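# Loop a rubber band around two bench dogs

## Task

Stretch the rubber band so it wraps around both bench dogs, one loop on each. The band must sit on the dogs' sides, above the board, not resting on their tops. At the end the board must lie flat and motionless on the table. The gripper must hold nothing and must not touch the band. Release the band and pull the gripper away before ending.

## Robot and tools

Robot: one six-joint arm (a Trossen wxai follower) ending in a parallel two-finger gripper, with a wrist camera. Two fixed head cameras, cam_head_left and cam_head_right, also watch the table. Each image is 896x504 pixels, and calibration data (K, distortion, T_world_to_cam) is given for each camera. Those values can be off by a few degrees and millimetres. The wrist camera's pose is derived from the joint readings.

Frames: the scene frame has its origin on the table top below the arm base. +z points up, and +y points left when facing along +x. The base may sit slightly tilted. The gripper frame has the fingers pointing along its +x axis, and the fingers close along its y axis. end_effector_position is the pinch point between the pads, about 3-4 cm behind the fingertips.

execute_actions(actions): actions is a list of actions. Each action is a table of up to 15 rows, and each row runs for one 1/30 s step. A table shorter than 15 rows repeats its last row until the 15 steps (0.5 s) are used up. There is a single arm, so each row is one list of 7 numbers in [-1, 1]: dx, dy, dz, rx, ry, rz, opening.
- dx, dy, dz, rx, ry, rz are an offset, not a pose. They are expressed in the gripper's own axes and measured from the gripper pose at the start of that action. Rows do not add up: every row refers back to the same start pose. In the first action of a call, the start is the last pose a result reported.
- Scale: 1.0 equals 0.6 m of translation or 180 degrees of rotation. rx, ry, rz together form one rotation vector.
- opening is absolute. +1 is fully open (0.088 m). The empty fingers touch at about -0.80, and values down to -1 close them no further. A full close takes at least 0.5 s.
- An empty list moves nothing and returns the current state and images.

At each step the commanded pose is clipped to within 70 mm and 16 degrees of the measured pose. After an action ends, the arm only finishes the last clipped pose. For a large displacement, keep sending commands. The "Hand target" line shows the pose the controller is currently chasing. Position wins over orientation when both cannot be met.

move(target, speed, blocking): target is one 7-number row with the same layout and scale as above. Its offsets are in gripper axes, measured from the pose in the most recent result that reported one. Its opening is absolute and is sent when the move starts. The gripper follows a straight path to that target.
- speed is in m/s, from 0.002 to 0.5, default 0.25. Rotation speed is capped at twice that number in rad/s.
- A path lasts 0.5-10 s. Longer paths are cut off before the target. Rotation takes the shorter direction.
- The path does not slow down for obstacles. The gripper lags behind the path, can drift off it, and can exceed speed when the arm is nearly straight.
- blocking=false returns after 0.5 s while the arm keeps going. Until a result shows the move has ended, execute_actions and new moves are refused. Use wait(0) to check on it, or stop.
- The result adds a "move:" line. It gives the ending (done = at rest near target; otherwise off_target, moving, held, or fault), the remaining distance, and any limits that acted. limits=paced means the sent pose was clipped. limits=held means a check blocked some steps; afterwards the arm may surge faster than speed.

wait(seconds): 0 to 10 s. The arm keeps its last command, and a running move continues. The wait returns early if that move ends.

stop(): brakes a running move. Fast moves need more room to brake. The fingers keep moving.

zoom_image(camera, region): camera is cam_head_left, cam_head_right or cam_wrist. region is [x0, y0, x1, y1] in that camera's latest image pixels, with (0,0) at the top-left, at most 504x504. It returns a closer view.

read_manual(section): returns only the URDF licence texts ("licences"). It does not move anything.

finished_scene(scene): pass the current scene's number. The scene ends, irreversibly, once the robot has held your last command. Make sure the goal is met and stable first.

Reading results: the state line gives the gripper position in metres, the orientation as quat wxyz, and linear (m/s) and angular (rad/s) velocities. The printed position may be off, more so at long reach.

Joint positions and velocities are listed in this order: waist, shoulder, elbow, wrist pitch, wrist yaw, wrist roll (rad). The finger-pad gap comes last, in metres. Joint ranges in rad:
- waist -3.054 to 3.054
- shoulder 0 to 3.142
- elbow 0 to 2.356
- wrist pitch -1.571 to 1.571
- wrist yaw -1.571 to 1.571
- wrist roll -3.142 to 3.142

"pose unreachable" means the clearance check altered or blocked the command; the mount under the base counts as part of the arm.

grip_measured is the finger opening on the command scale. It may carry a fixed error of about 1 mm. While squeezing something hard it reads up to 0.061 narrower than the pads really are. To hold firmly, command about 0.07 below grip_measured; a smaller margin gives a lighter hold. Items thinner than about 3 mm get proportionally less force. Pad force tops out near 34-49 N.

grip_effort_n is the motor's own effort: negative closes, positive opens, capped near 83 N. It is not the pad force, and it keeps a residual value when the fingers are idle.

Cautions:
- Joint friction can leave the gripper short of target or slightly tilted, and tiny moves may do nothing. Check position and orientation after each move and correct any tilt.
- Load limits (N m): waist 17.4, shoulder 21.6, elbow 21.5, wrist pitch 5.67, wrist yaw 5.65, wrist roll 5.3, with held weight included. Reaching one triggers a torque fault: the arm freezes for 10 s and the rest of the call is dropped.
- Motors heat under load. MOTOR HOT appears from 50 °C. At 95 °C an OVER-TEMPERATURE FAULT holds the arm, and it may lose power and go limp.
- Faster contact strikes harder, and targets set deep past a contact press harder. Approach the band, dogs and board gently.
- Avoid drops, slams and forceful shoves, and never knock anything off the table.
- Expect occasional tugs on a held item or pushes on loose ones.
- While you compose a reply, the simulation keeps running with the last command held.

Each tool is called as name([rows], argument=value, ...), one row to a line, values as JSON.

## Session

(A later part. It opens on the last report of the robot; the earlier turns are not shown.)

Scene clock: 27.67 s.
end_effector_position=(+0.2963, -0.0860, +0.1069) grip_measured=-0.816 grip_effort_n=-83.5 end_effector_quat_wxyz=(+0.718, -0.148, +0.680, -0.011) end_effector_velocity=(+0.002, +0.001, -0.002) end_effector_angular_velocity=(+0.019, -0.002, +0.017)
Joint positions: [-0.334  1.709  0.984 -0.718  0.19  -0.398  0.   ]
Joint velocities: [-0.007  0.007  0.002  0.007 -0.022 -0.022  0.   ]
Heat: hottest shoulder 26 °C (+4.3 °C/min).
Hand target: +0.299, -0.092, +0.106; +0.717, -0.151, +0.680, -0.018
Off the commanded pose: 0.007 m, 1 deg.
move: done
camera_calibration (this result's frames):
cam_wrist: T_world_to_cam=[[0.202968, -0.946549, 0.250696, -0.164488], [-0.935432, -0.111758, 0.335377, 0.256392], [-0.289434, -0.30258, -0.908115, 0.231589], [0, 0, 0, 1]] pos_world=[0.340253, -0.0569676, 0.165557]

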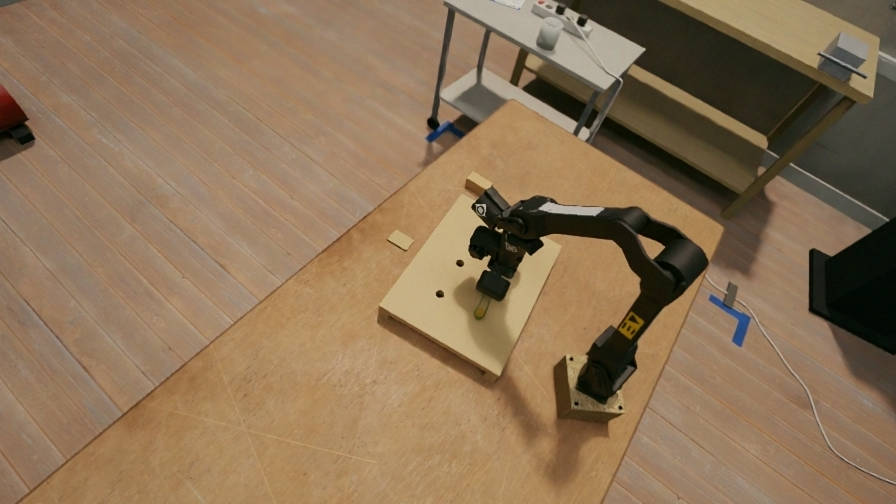

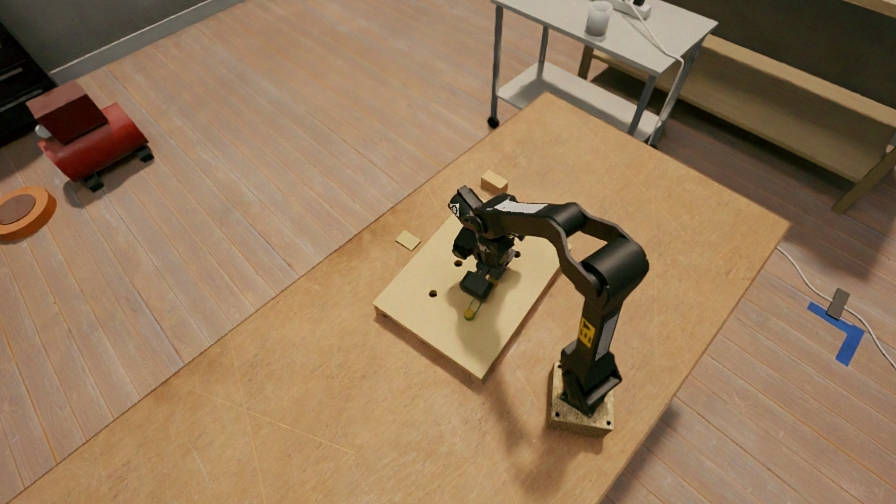

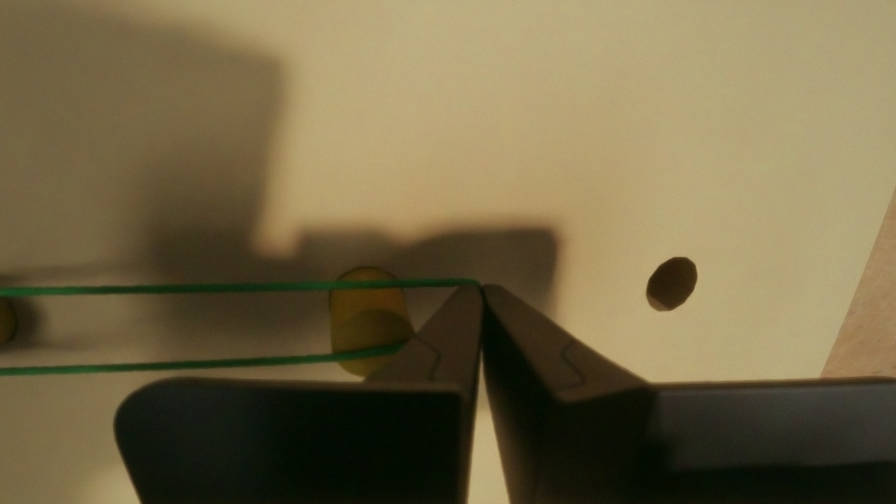

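move(target=[0.026,-0.013,-0.002,0,0,0,-1], speed=0.02)

move(target=[0.005,-0.012,-0.04,0,0,0,-1], speed=0.02)

Scene clock: 28.93 s.
end_effector_position=(+0.3006, -0.0911, +0.0987) grip_measured=-0.816 grip_effort_n=-83.5 end_effector_quat_wxyz=(+0.724, -0.146, +0.674, -0.005) end_effector_velocity=(+0.003, -0.002, -0.001) end_effector_angular_velocity=(+0.003, -0.017, +0.001)
Joint positions: [-0.356  1.732  0.974 -0.667  0.171 -0.426  0.   ]
Joint velocities: [-0.007  0.002 -0.002  0.022 -0.007 -0.007  0.   ]
Heat: hottest shoulder 26 °C (+4.1 °C/min).
Hand target: +0.298, -0.097, +0.094; +0.718, -0.148, +0.680, -0.011
Off the commanded pose: 0.008 m, 1 deg.
move: done
camera_calibration (this result's frames):
cam_wrist: T_world_to_cam=[[0.206342, -0.948112, 0.24188, -0.168465], [-0.939657, -0.123065, 0.319217, 0.26437], [-0.272886, -0.293152, -0.916294, 0.220545], [0, 0, 0, 1]] pos_world=[0.343362, -0.0625364, 0.158441]

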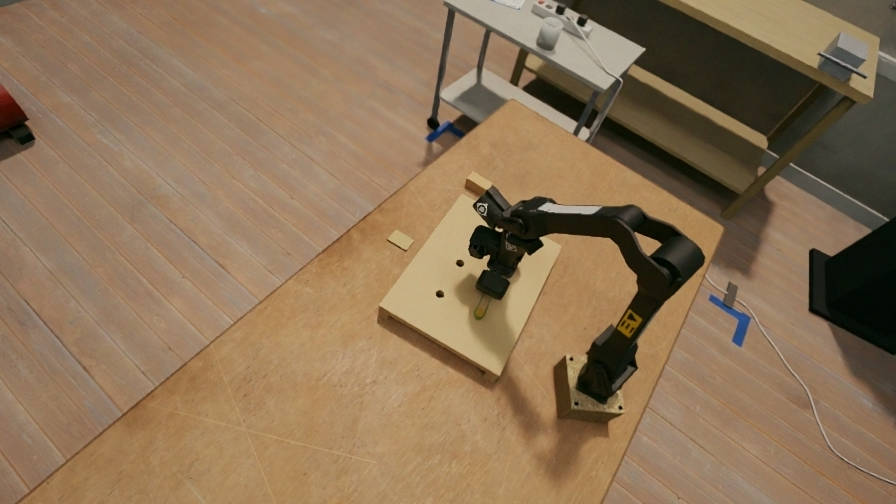

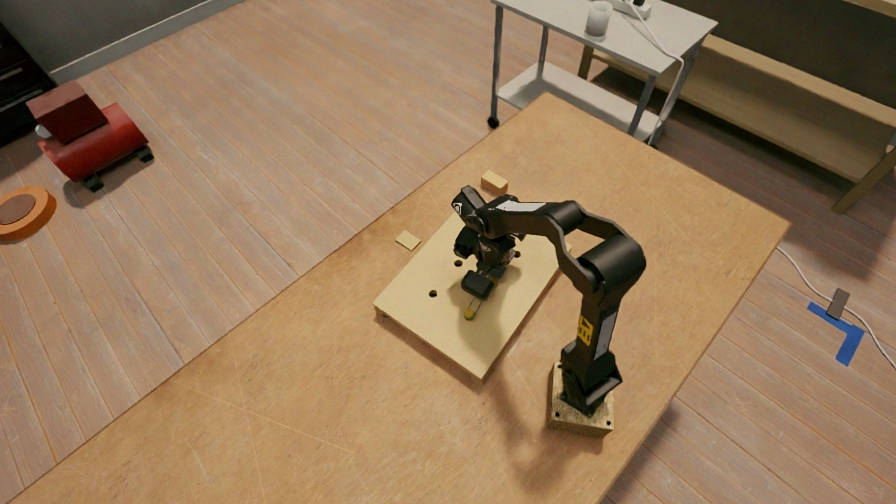

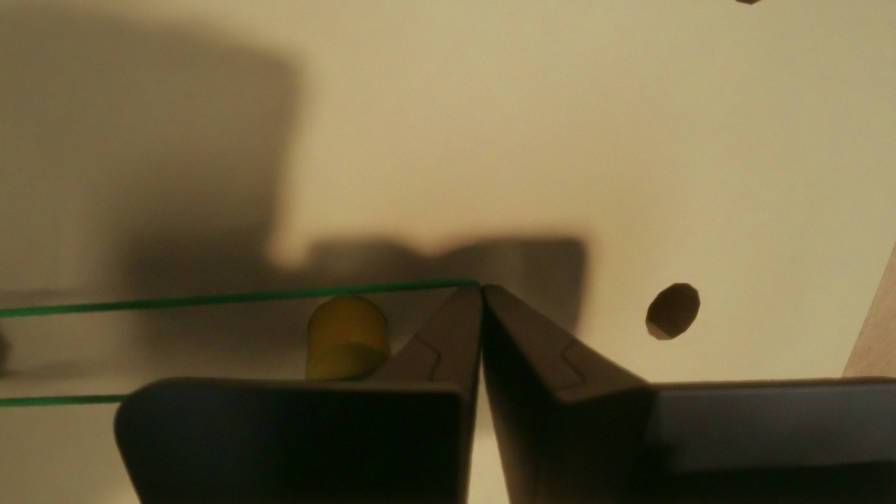

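Scene clock: 30.43 s.
end_effector_position=(+0.2816, -0.0972, +0.0943) grip_measured=-0.816 grip_effort_n=-83.5 end_effector_quat_wxyz=(+0.724, -0.143, +0.675, +0.005) end_effector_velocity=(-0.005, +0.002, -0.002) end_effector_angular_velocity=(+0.022, +0.010, +0.017)
Joint positions: [-0.402  1.684  0.899 -0.64   0.145 -0.479  0.   ]
Joint velocities: [-0.007 -0.007 -0.012 -0.007 -0.022 -0.022  0.   ]
Heat: hottest shoulder 26 °C (+3.9 °C/min).
Hand target: +0.279, -0.104, +0.096; +0.724, -0.146, +0.674, -0.005
Off the commanded pose: 0.007 m, 1 deg.
move: done
camera_calibration (this result's frames):
cam_wrist: T_world_to_cam=[[0.216189, -0.950562, 0.222922, -0.170441], [-0.937226, -0.138057, 0.32023, 0.245004], [-0.273622, -0.278159, -0.920738, 0.211611], [0, 0, 0, 1]] pos_world=[0.324373, -0.0693289, 0.154376]

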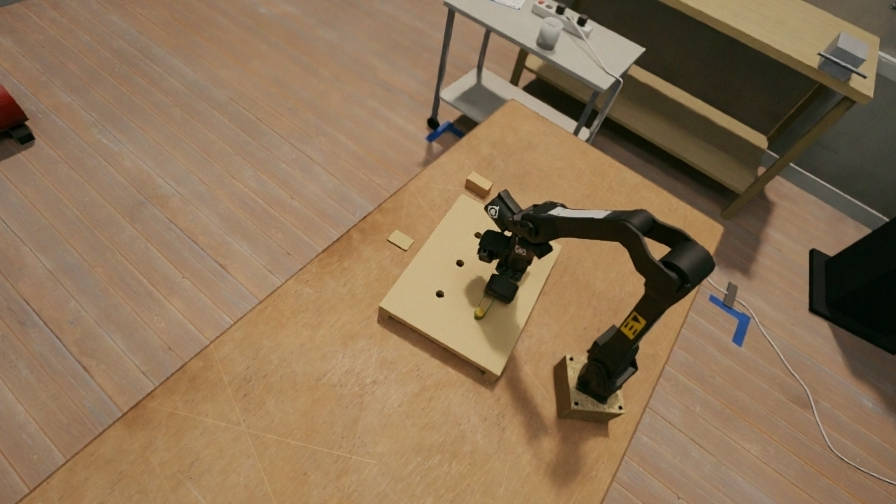

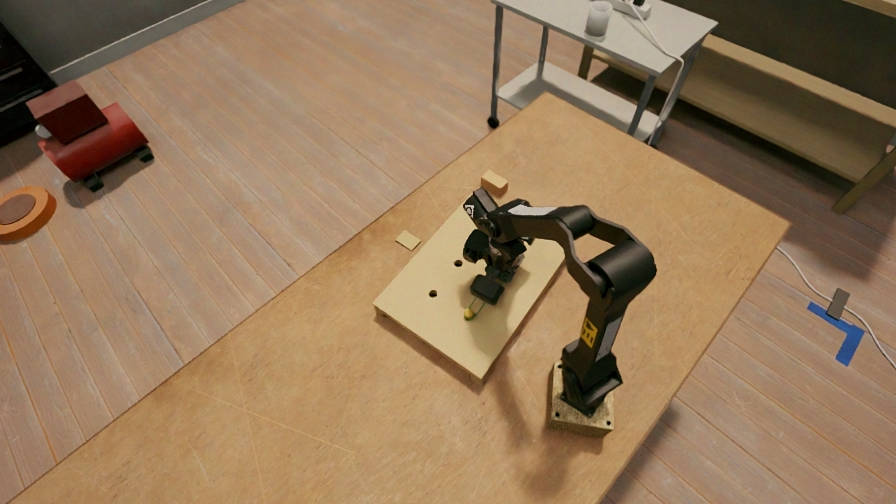

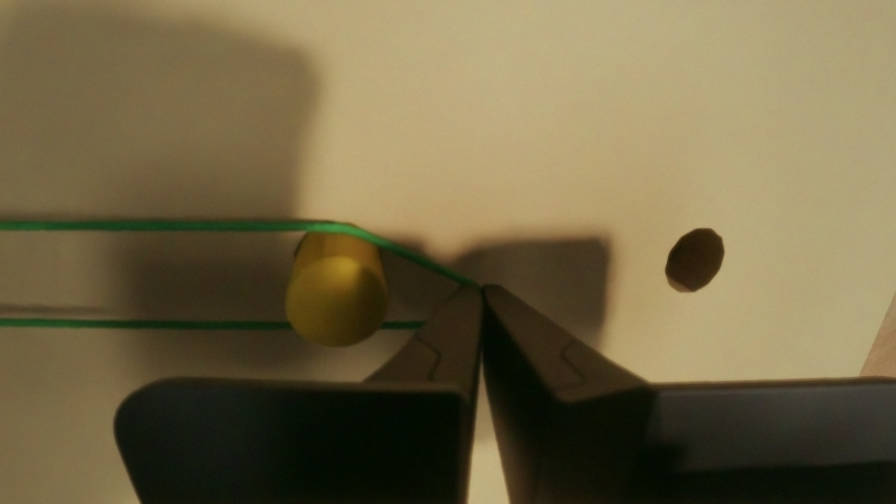

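move(target=[0.008,-0.01,0,0,0,0.13,-1], speed=0.1)

move(target=[0,0,0,0,0,0,-0.65])

Scene clock: 32.93 s.
end_effector_position=(+0.2835, -0.0996, +0.0932) grip_measured=-0.816 grip_effort_n=-83.5 end_effector_quat_wxyz=(+0.710, -0.003, +0.687, +0.153) end_effector_velocity=(-0.001, +0.003, +0.001) end_effector_angular_velocity=(+0.042, -0.004, +0.020)
Joint positions: [-0.586  1.859  1.111 -0.901 -0.21  -0.675  0.   ]
Joint velocities: [-0.012  0.007  0.007 -0.022 -0.037 -0.037  0.   ]
Heat: hottest shoulder 26 °C (+3.6 °C/min).
Hand target: +0.283, -0.104, +0.091; +0.707, -0.003, +0.691, +0.151
Off the commanded pose: 0.005 m, 0 deg.
move: done
camera_calibration (this result's frames):
cam_wrist: T_world_to_cam=[[0.239237, -0.953708, -0.182228, -0.142014], [-0.906557, -0.286614, 0.30985, 0.224269], [-0.347735, 0.0910727, -0.933159, 0.269459], [0, 0, 0, 1]] pos_world=[0.330988, -0.095702, 0.15608]

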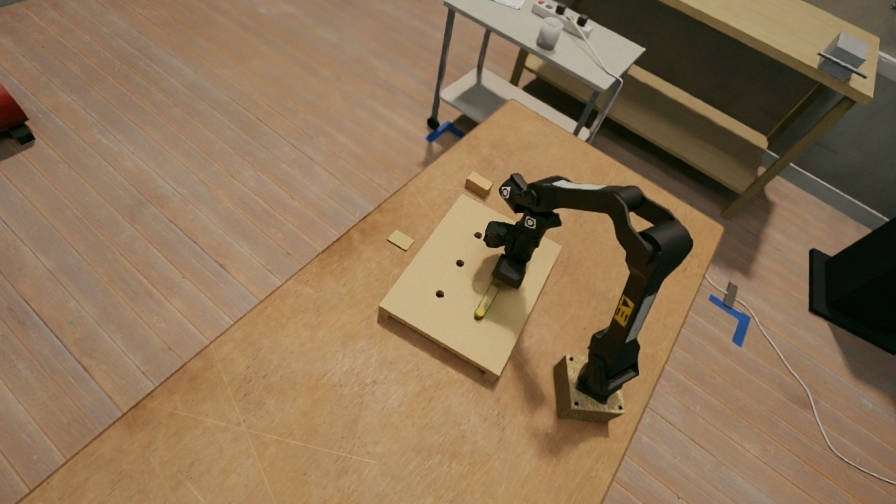

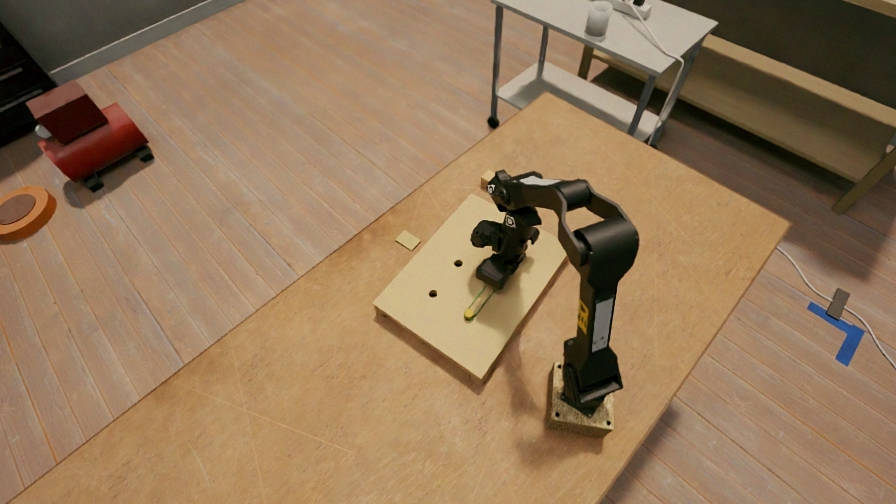

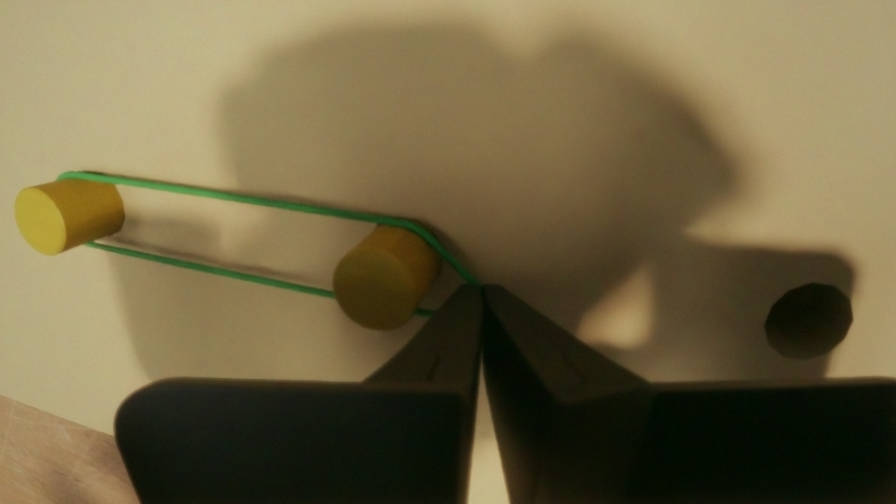

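Scene clock: 33.57 s.
end_effector_position=(+0.2836, -0.0995, +0.0933) grip_measured=-0.655 grip_effort_n=19.3 end_effector_quat_wxyz=(+0.710, -0.003, +0.687, +0.153) end_effector_velocity=(+0.001, +0.003, -0.000) end_effector_angular_velocity=(+0.019, -0.010, -0.011)
Joint positions: [-0.586  1.859  1.111 -0.901 -0.211 -0.675  0.007]
Joint velocities: [-0.002 -0.002 -0.007  0.007 -0.022  0.007  0.001]
Heat: hottest shoulder 26 °C (+3.6 °C/min).
Hand target: +0.284, -0.100, +0.093; +0.710, -0.003, +0.687, +0.153
Off the commanded pose: 0.000 m, 0 deg.
move: done
camera_calibration (this result's frames):
cam_wrist: T_world_to_cam=[[0.239235, -0.953598, -0.182804, -0.141861], [-0.906677, -0.286767, 0.309357, 0.224401], [-0.347424, 0.0917358, -0.93321, 0.269471], [0, 0, 0, 1]] pos_world=[0.331018, -0.0956474, 0.15612]

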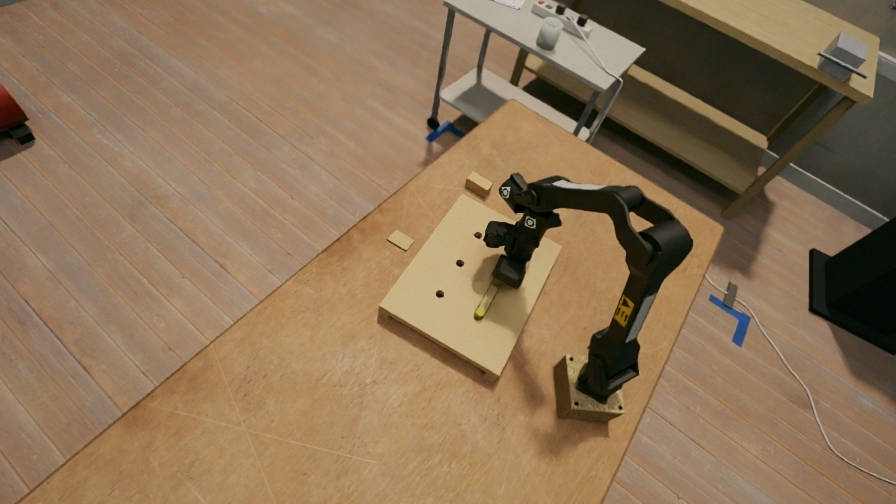

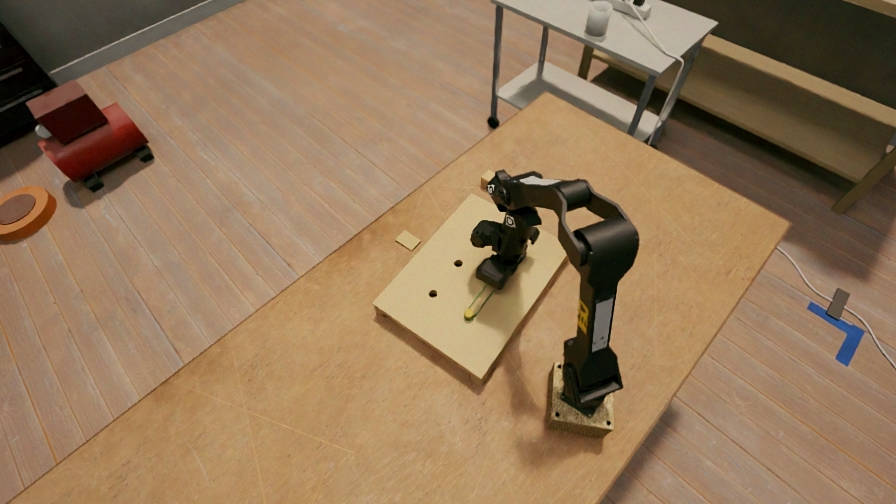

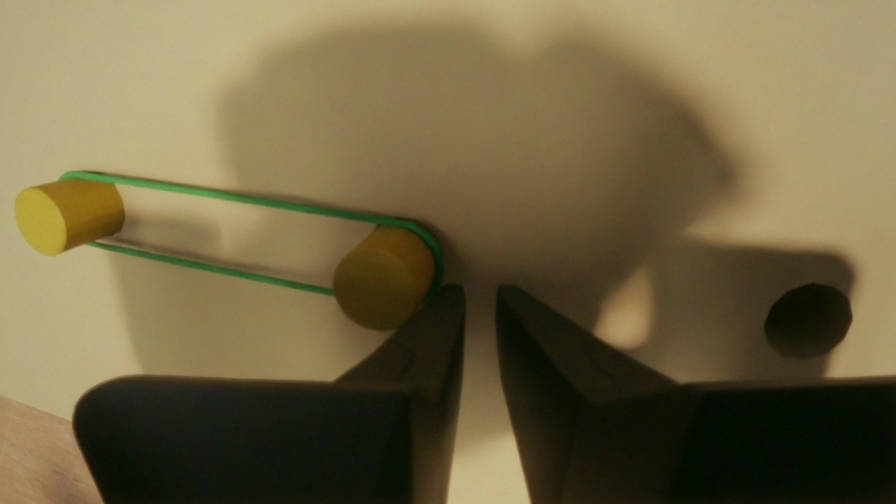

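move(target=[-0.17,-0.03,0,0,0,0,-0.65], speed=0.2)

finished_scene(scene=1)

Scene clock: 34.73 s.
end_effector_position=(+0.2870, -0.1365, +0.1881) grip_measured=-0.653 grip_effort_n=19.3 end_effector_quat_wxyz=(+0.710, -0.001, +0.687, +0.152) end_effector_velocity=(-0.008, +0.005, +0.004) end_effector_angular_velocity=(+0.028, +0.027, +0.018)
Joint positions: [-0.688  1.825  1.464 -1.309 -0.204 -0.775  0.007]
Joint velocities: [-0.002 -0.002  0.007 -0.051 -0.007 -0.022  0.   ]
Heat: hottest shoulder 26 °C (+3.5 °C/min).
Hand target: +0.287, -0.138, +0.189; +0.710, -0.003, +0.687, +0.153
Off the commanded pose: 0.002 m, 0 deg.
move: done
camera_calibration (this result's frames):
cam_wrist: T_world_to_cam=[[0.235469, -0.954099, -0.185065, -0.15919], [-0.907653, -0.283959, 0.309084, 0.188269], [-0.347447, 0.0951953, -0.932855, 0.36301], [0, 0, 0, 1]] pos_world=[0.334494, -0.13298, 0.250984]

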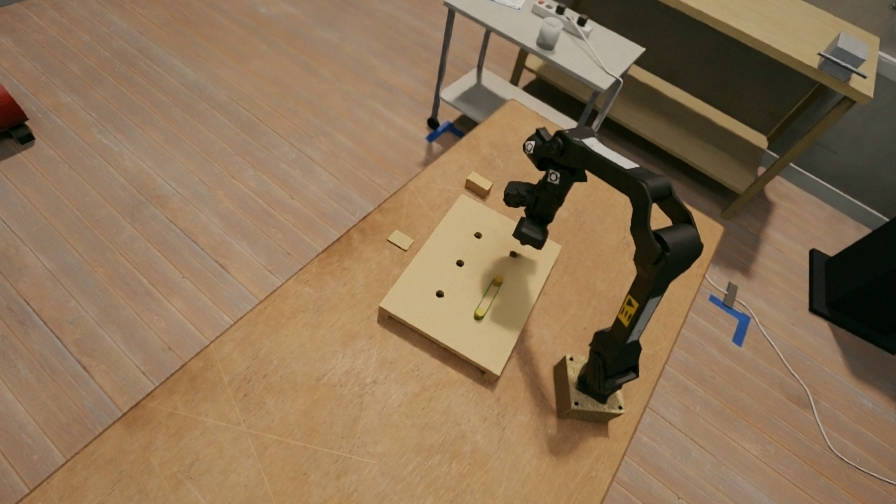

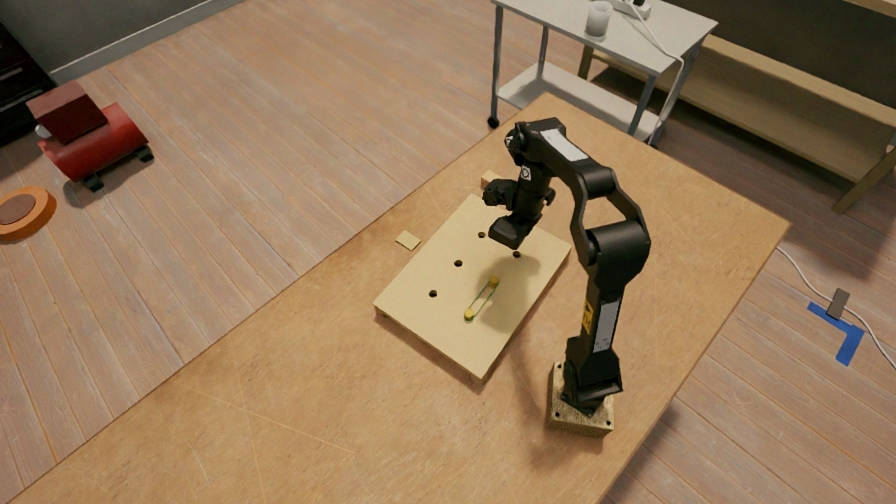

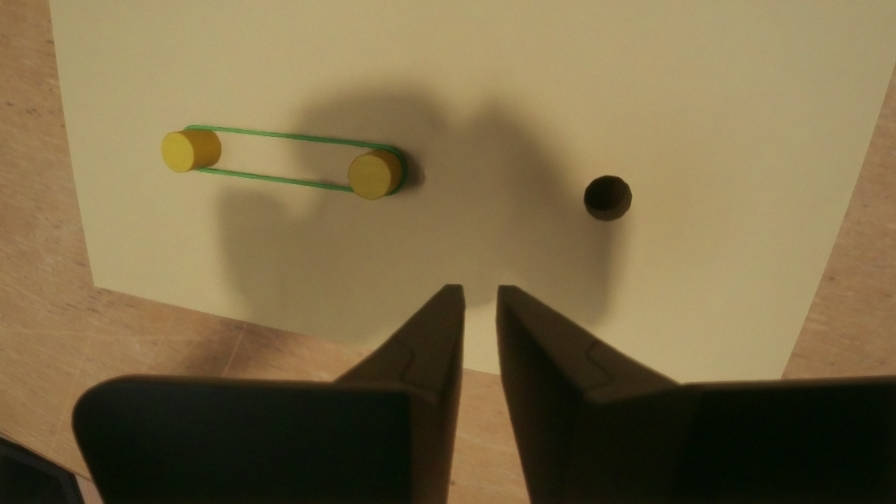

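The scene is finished: the task was done.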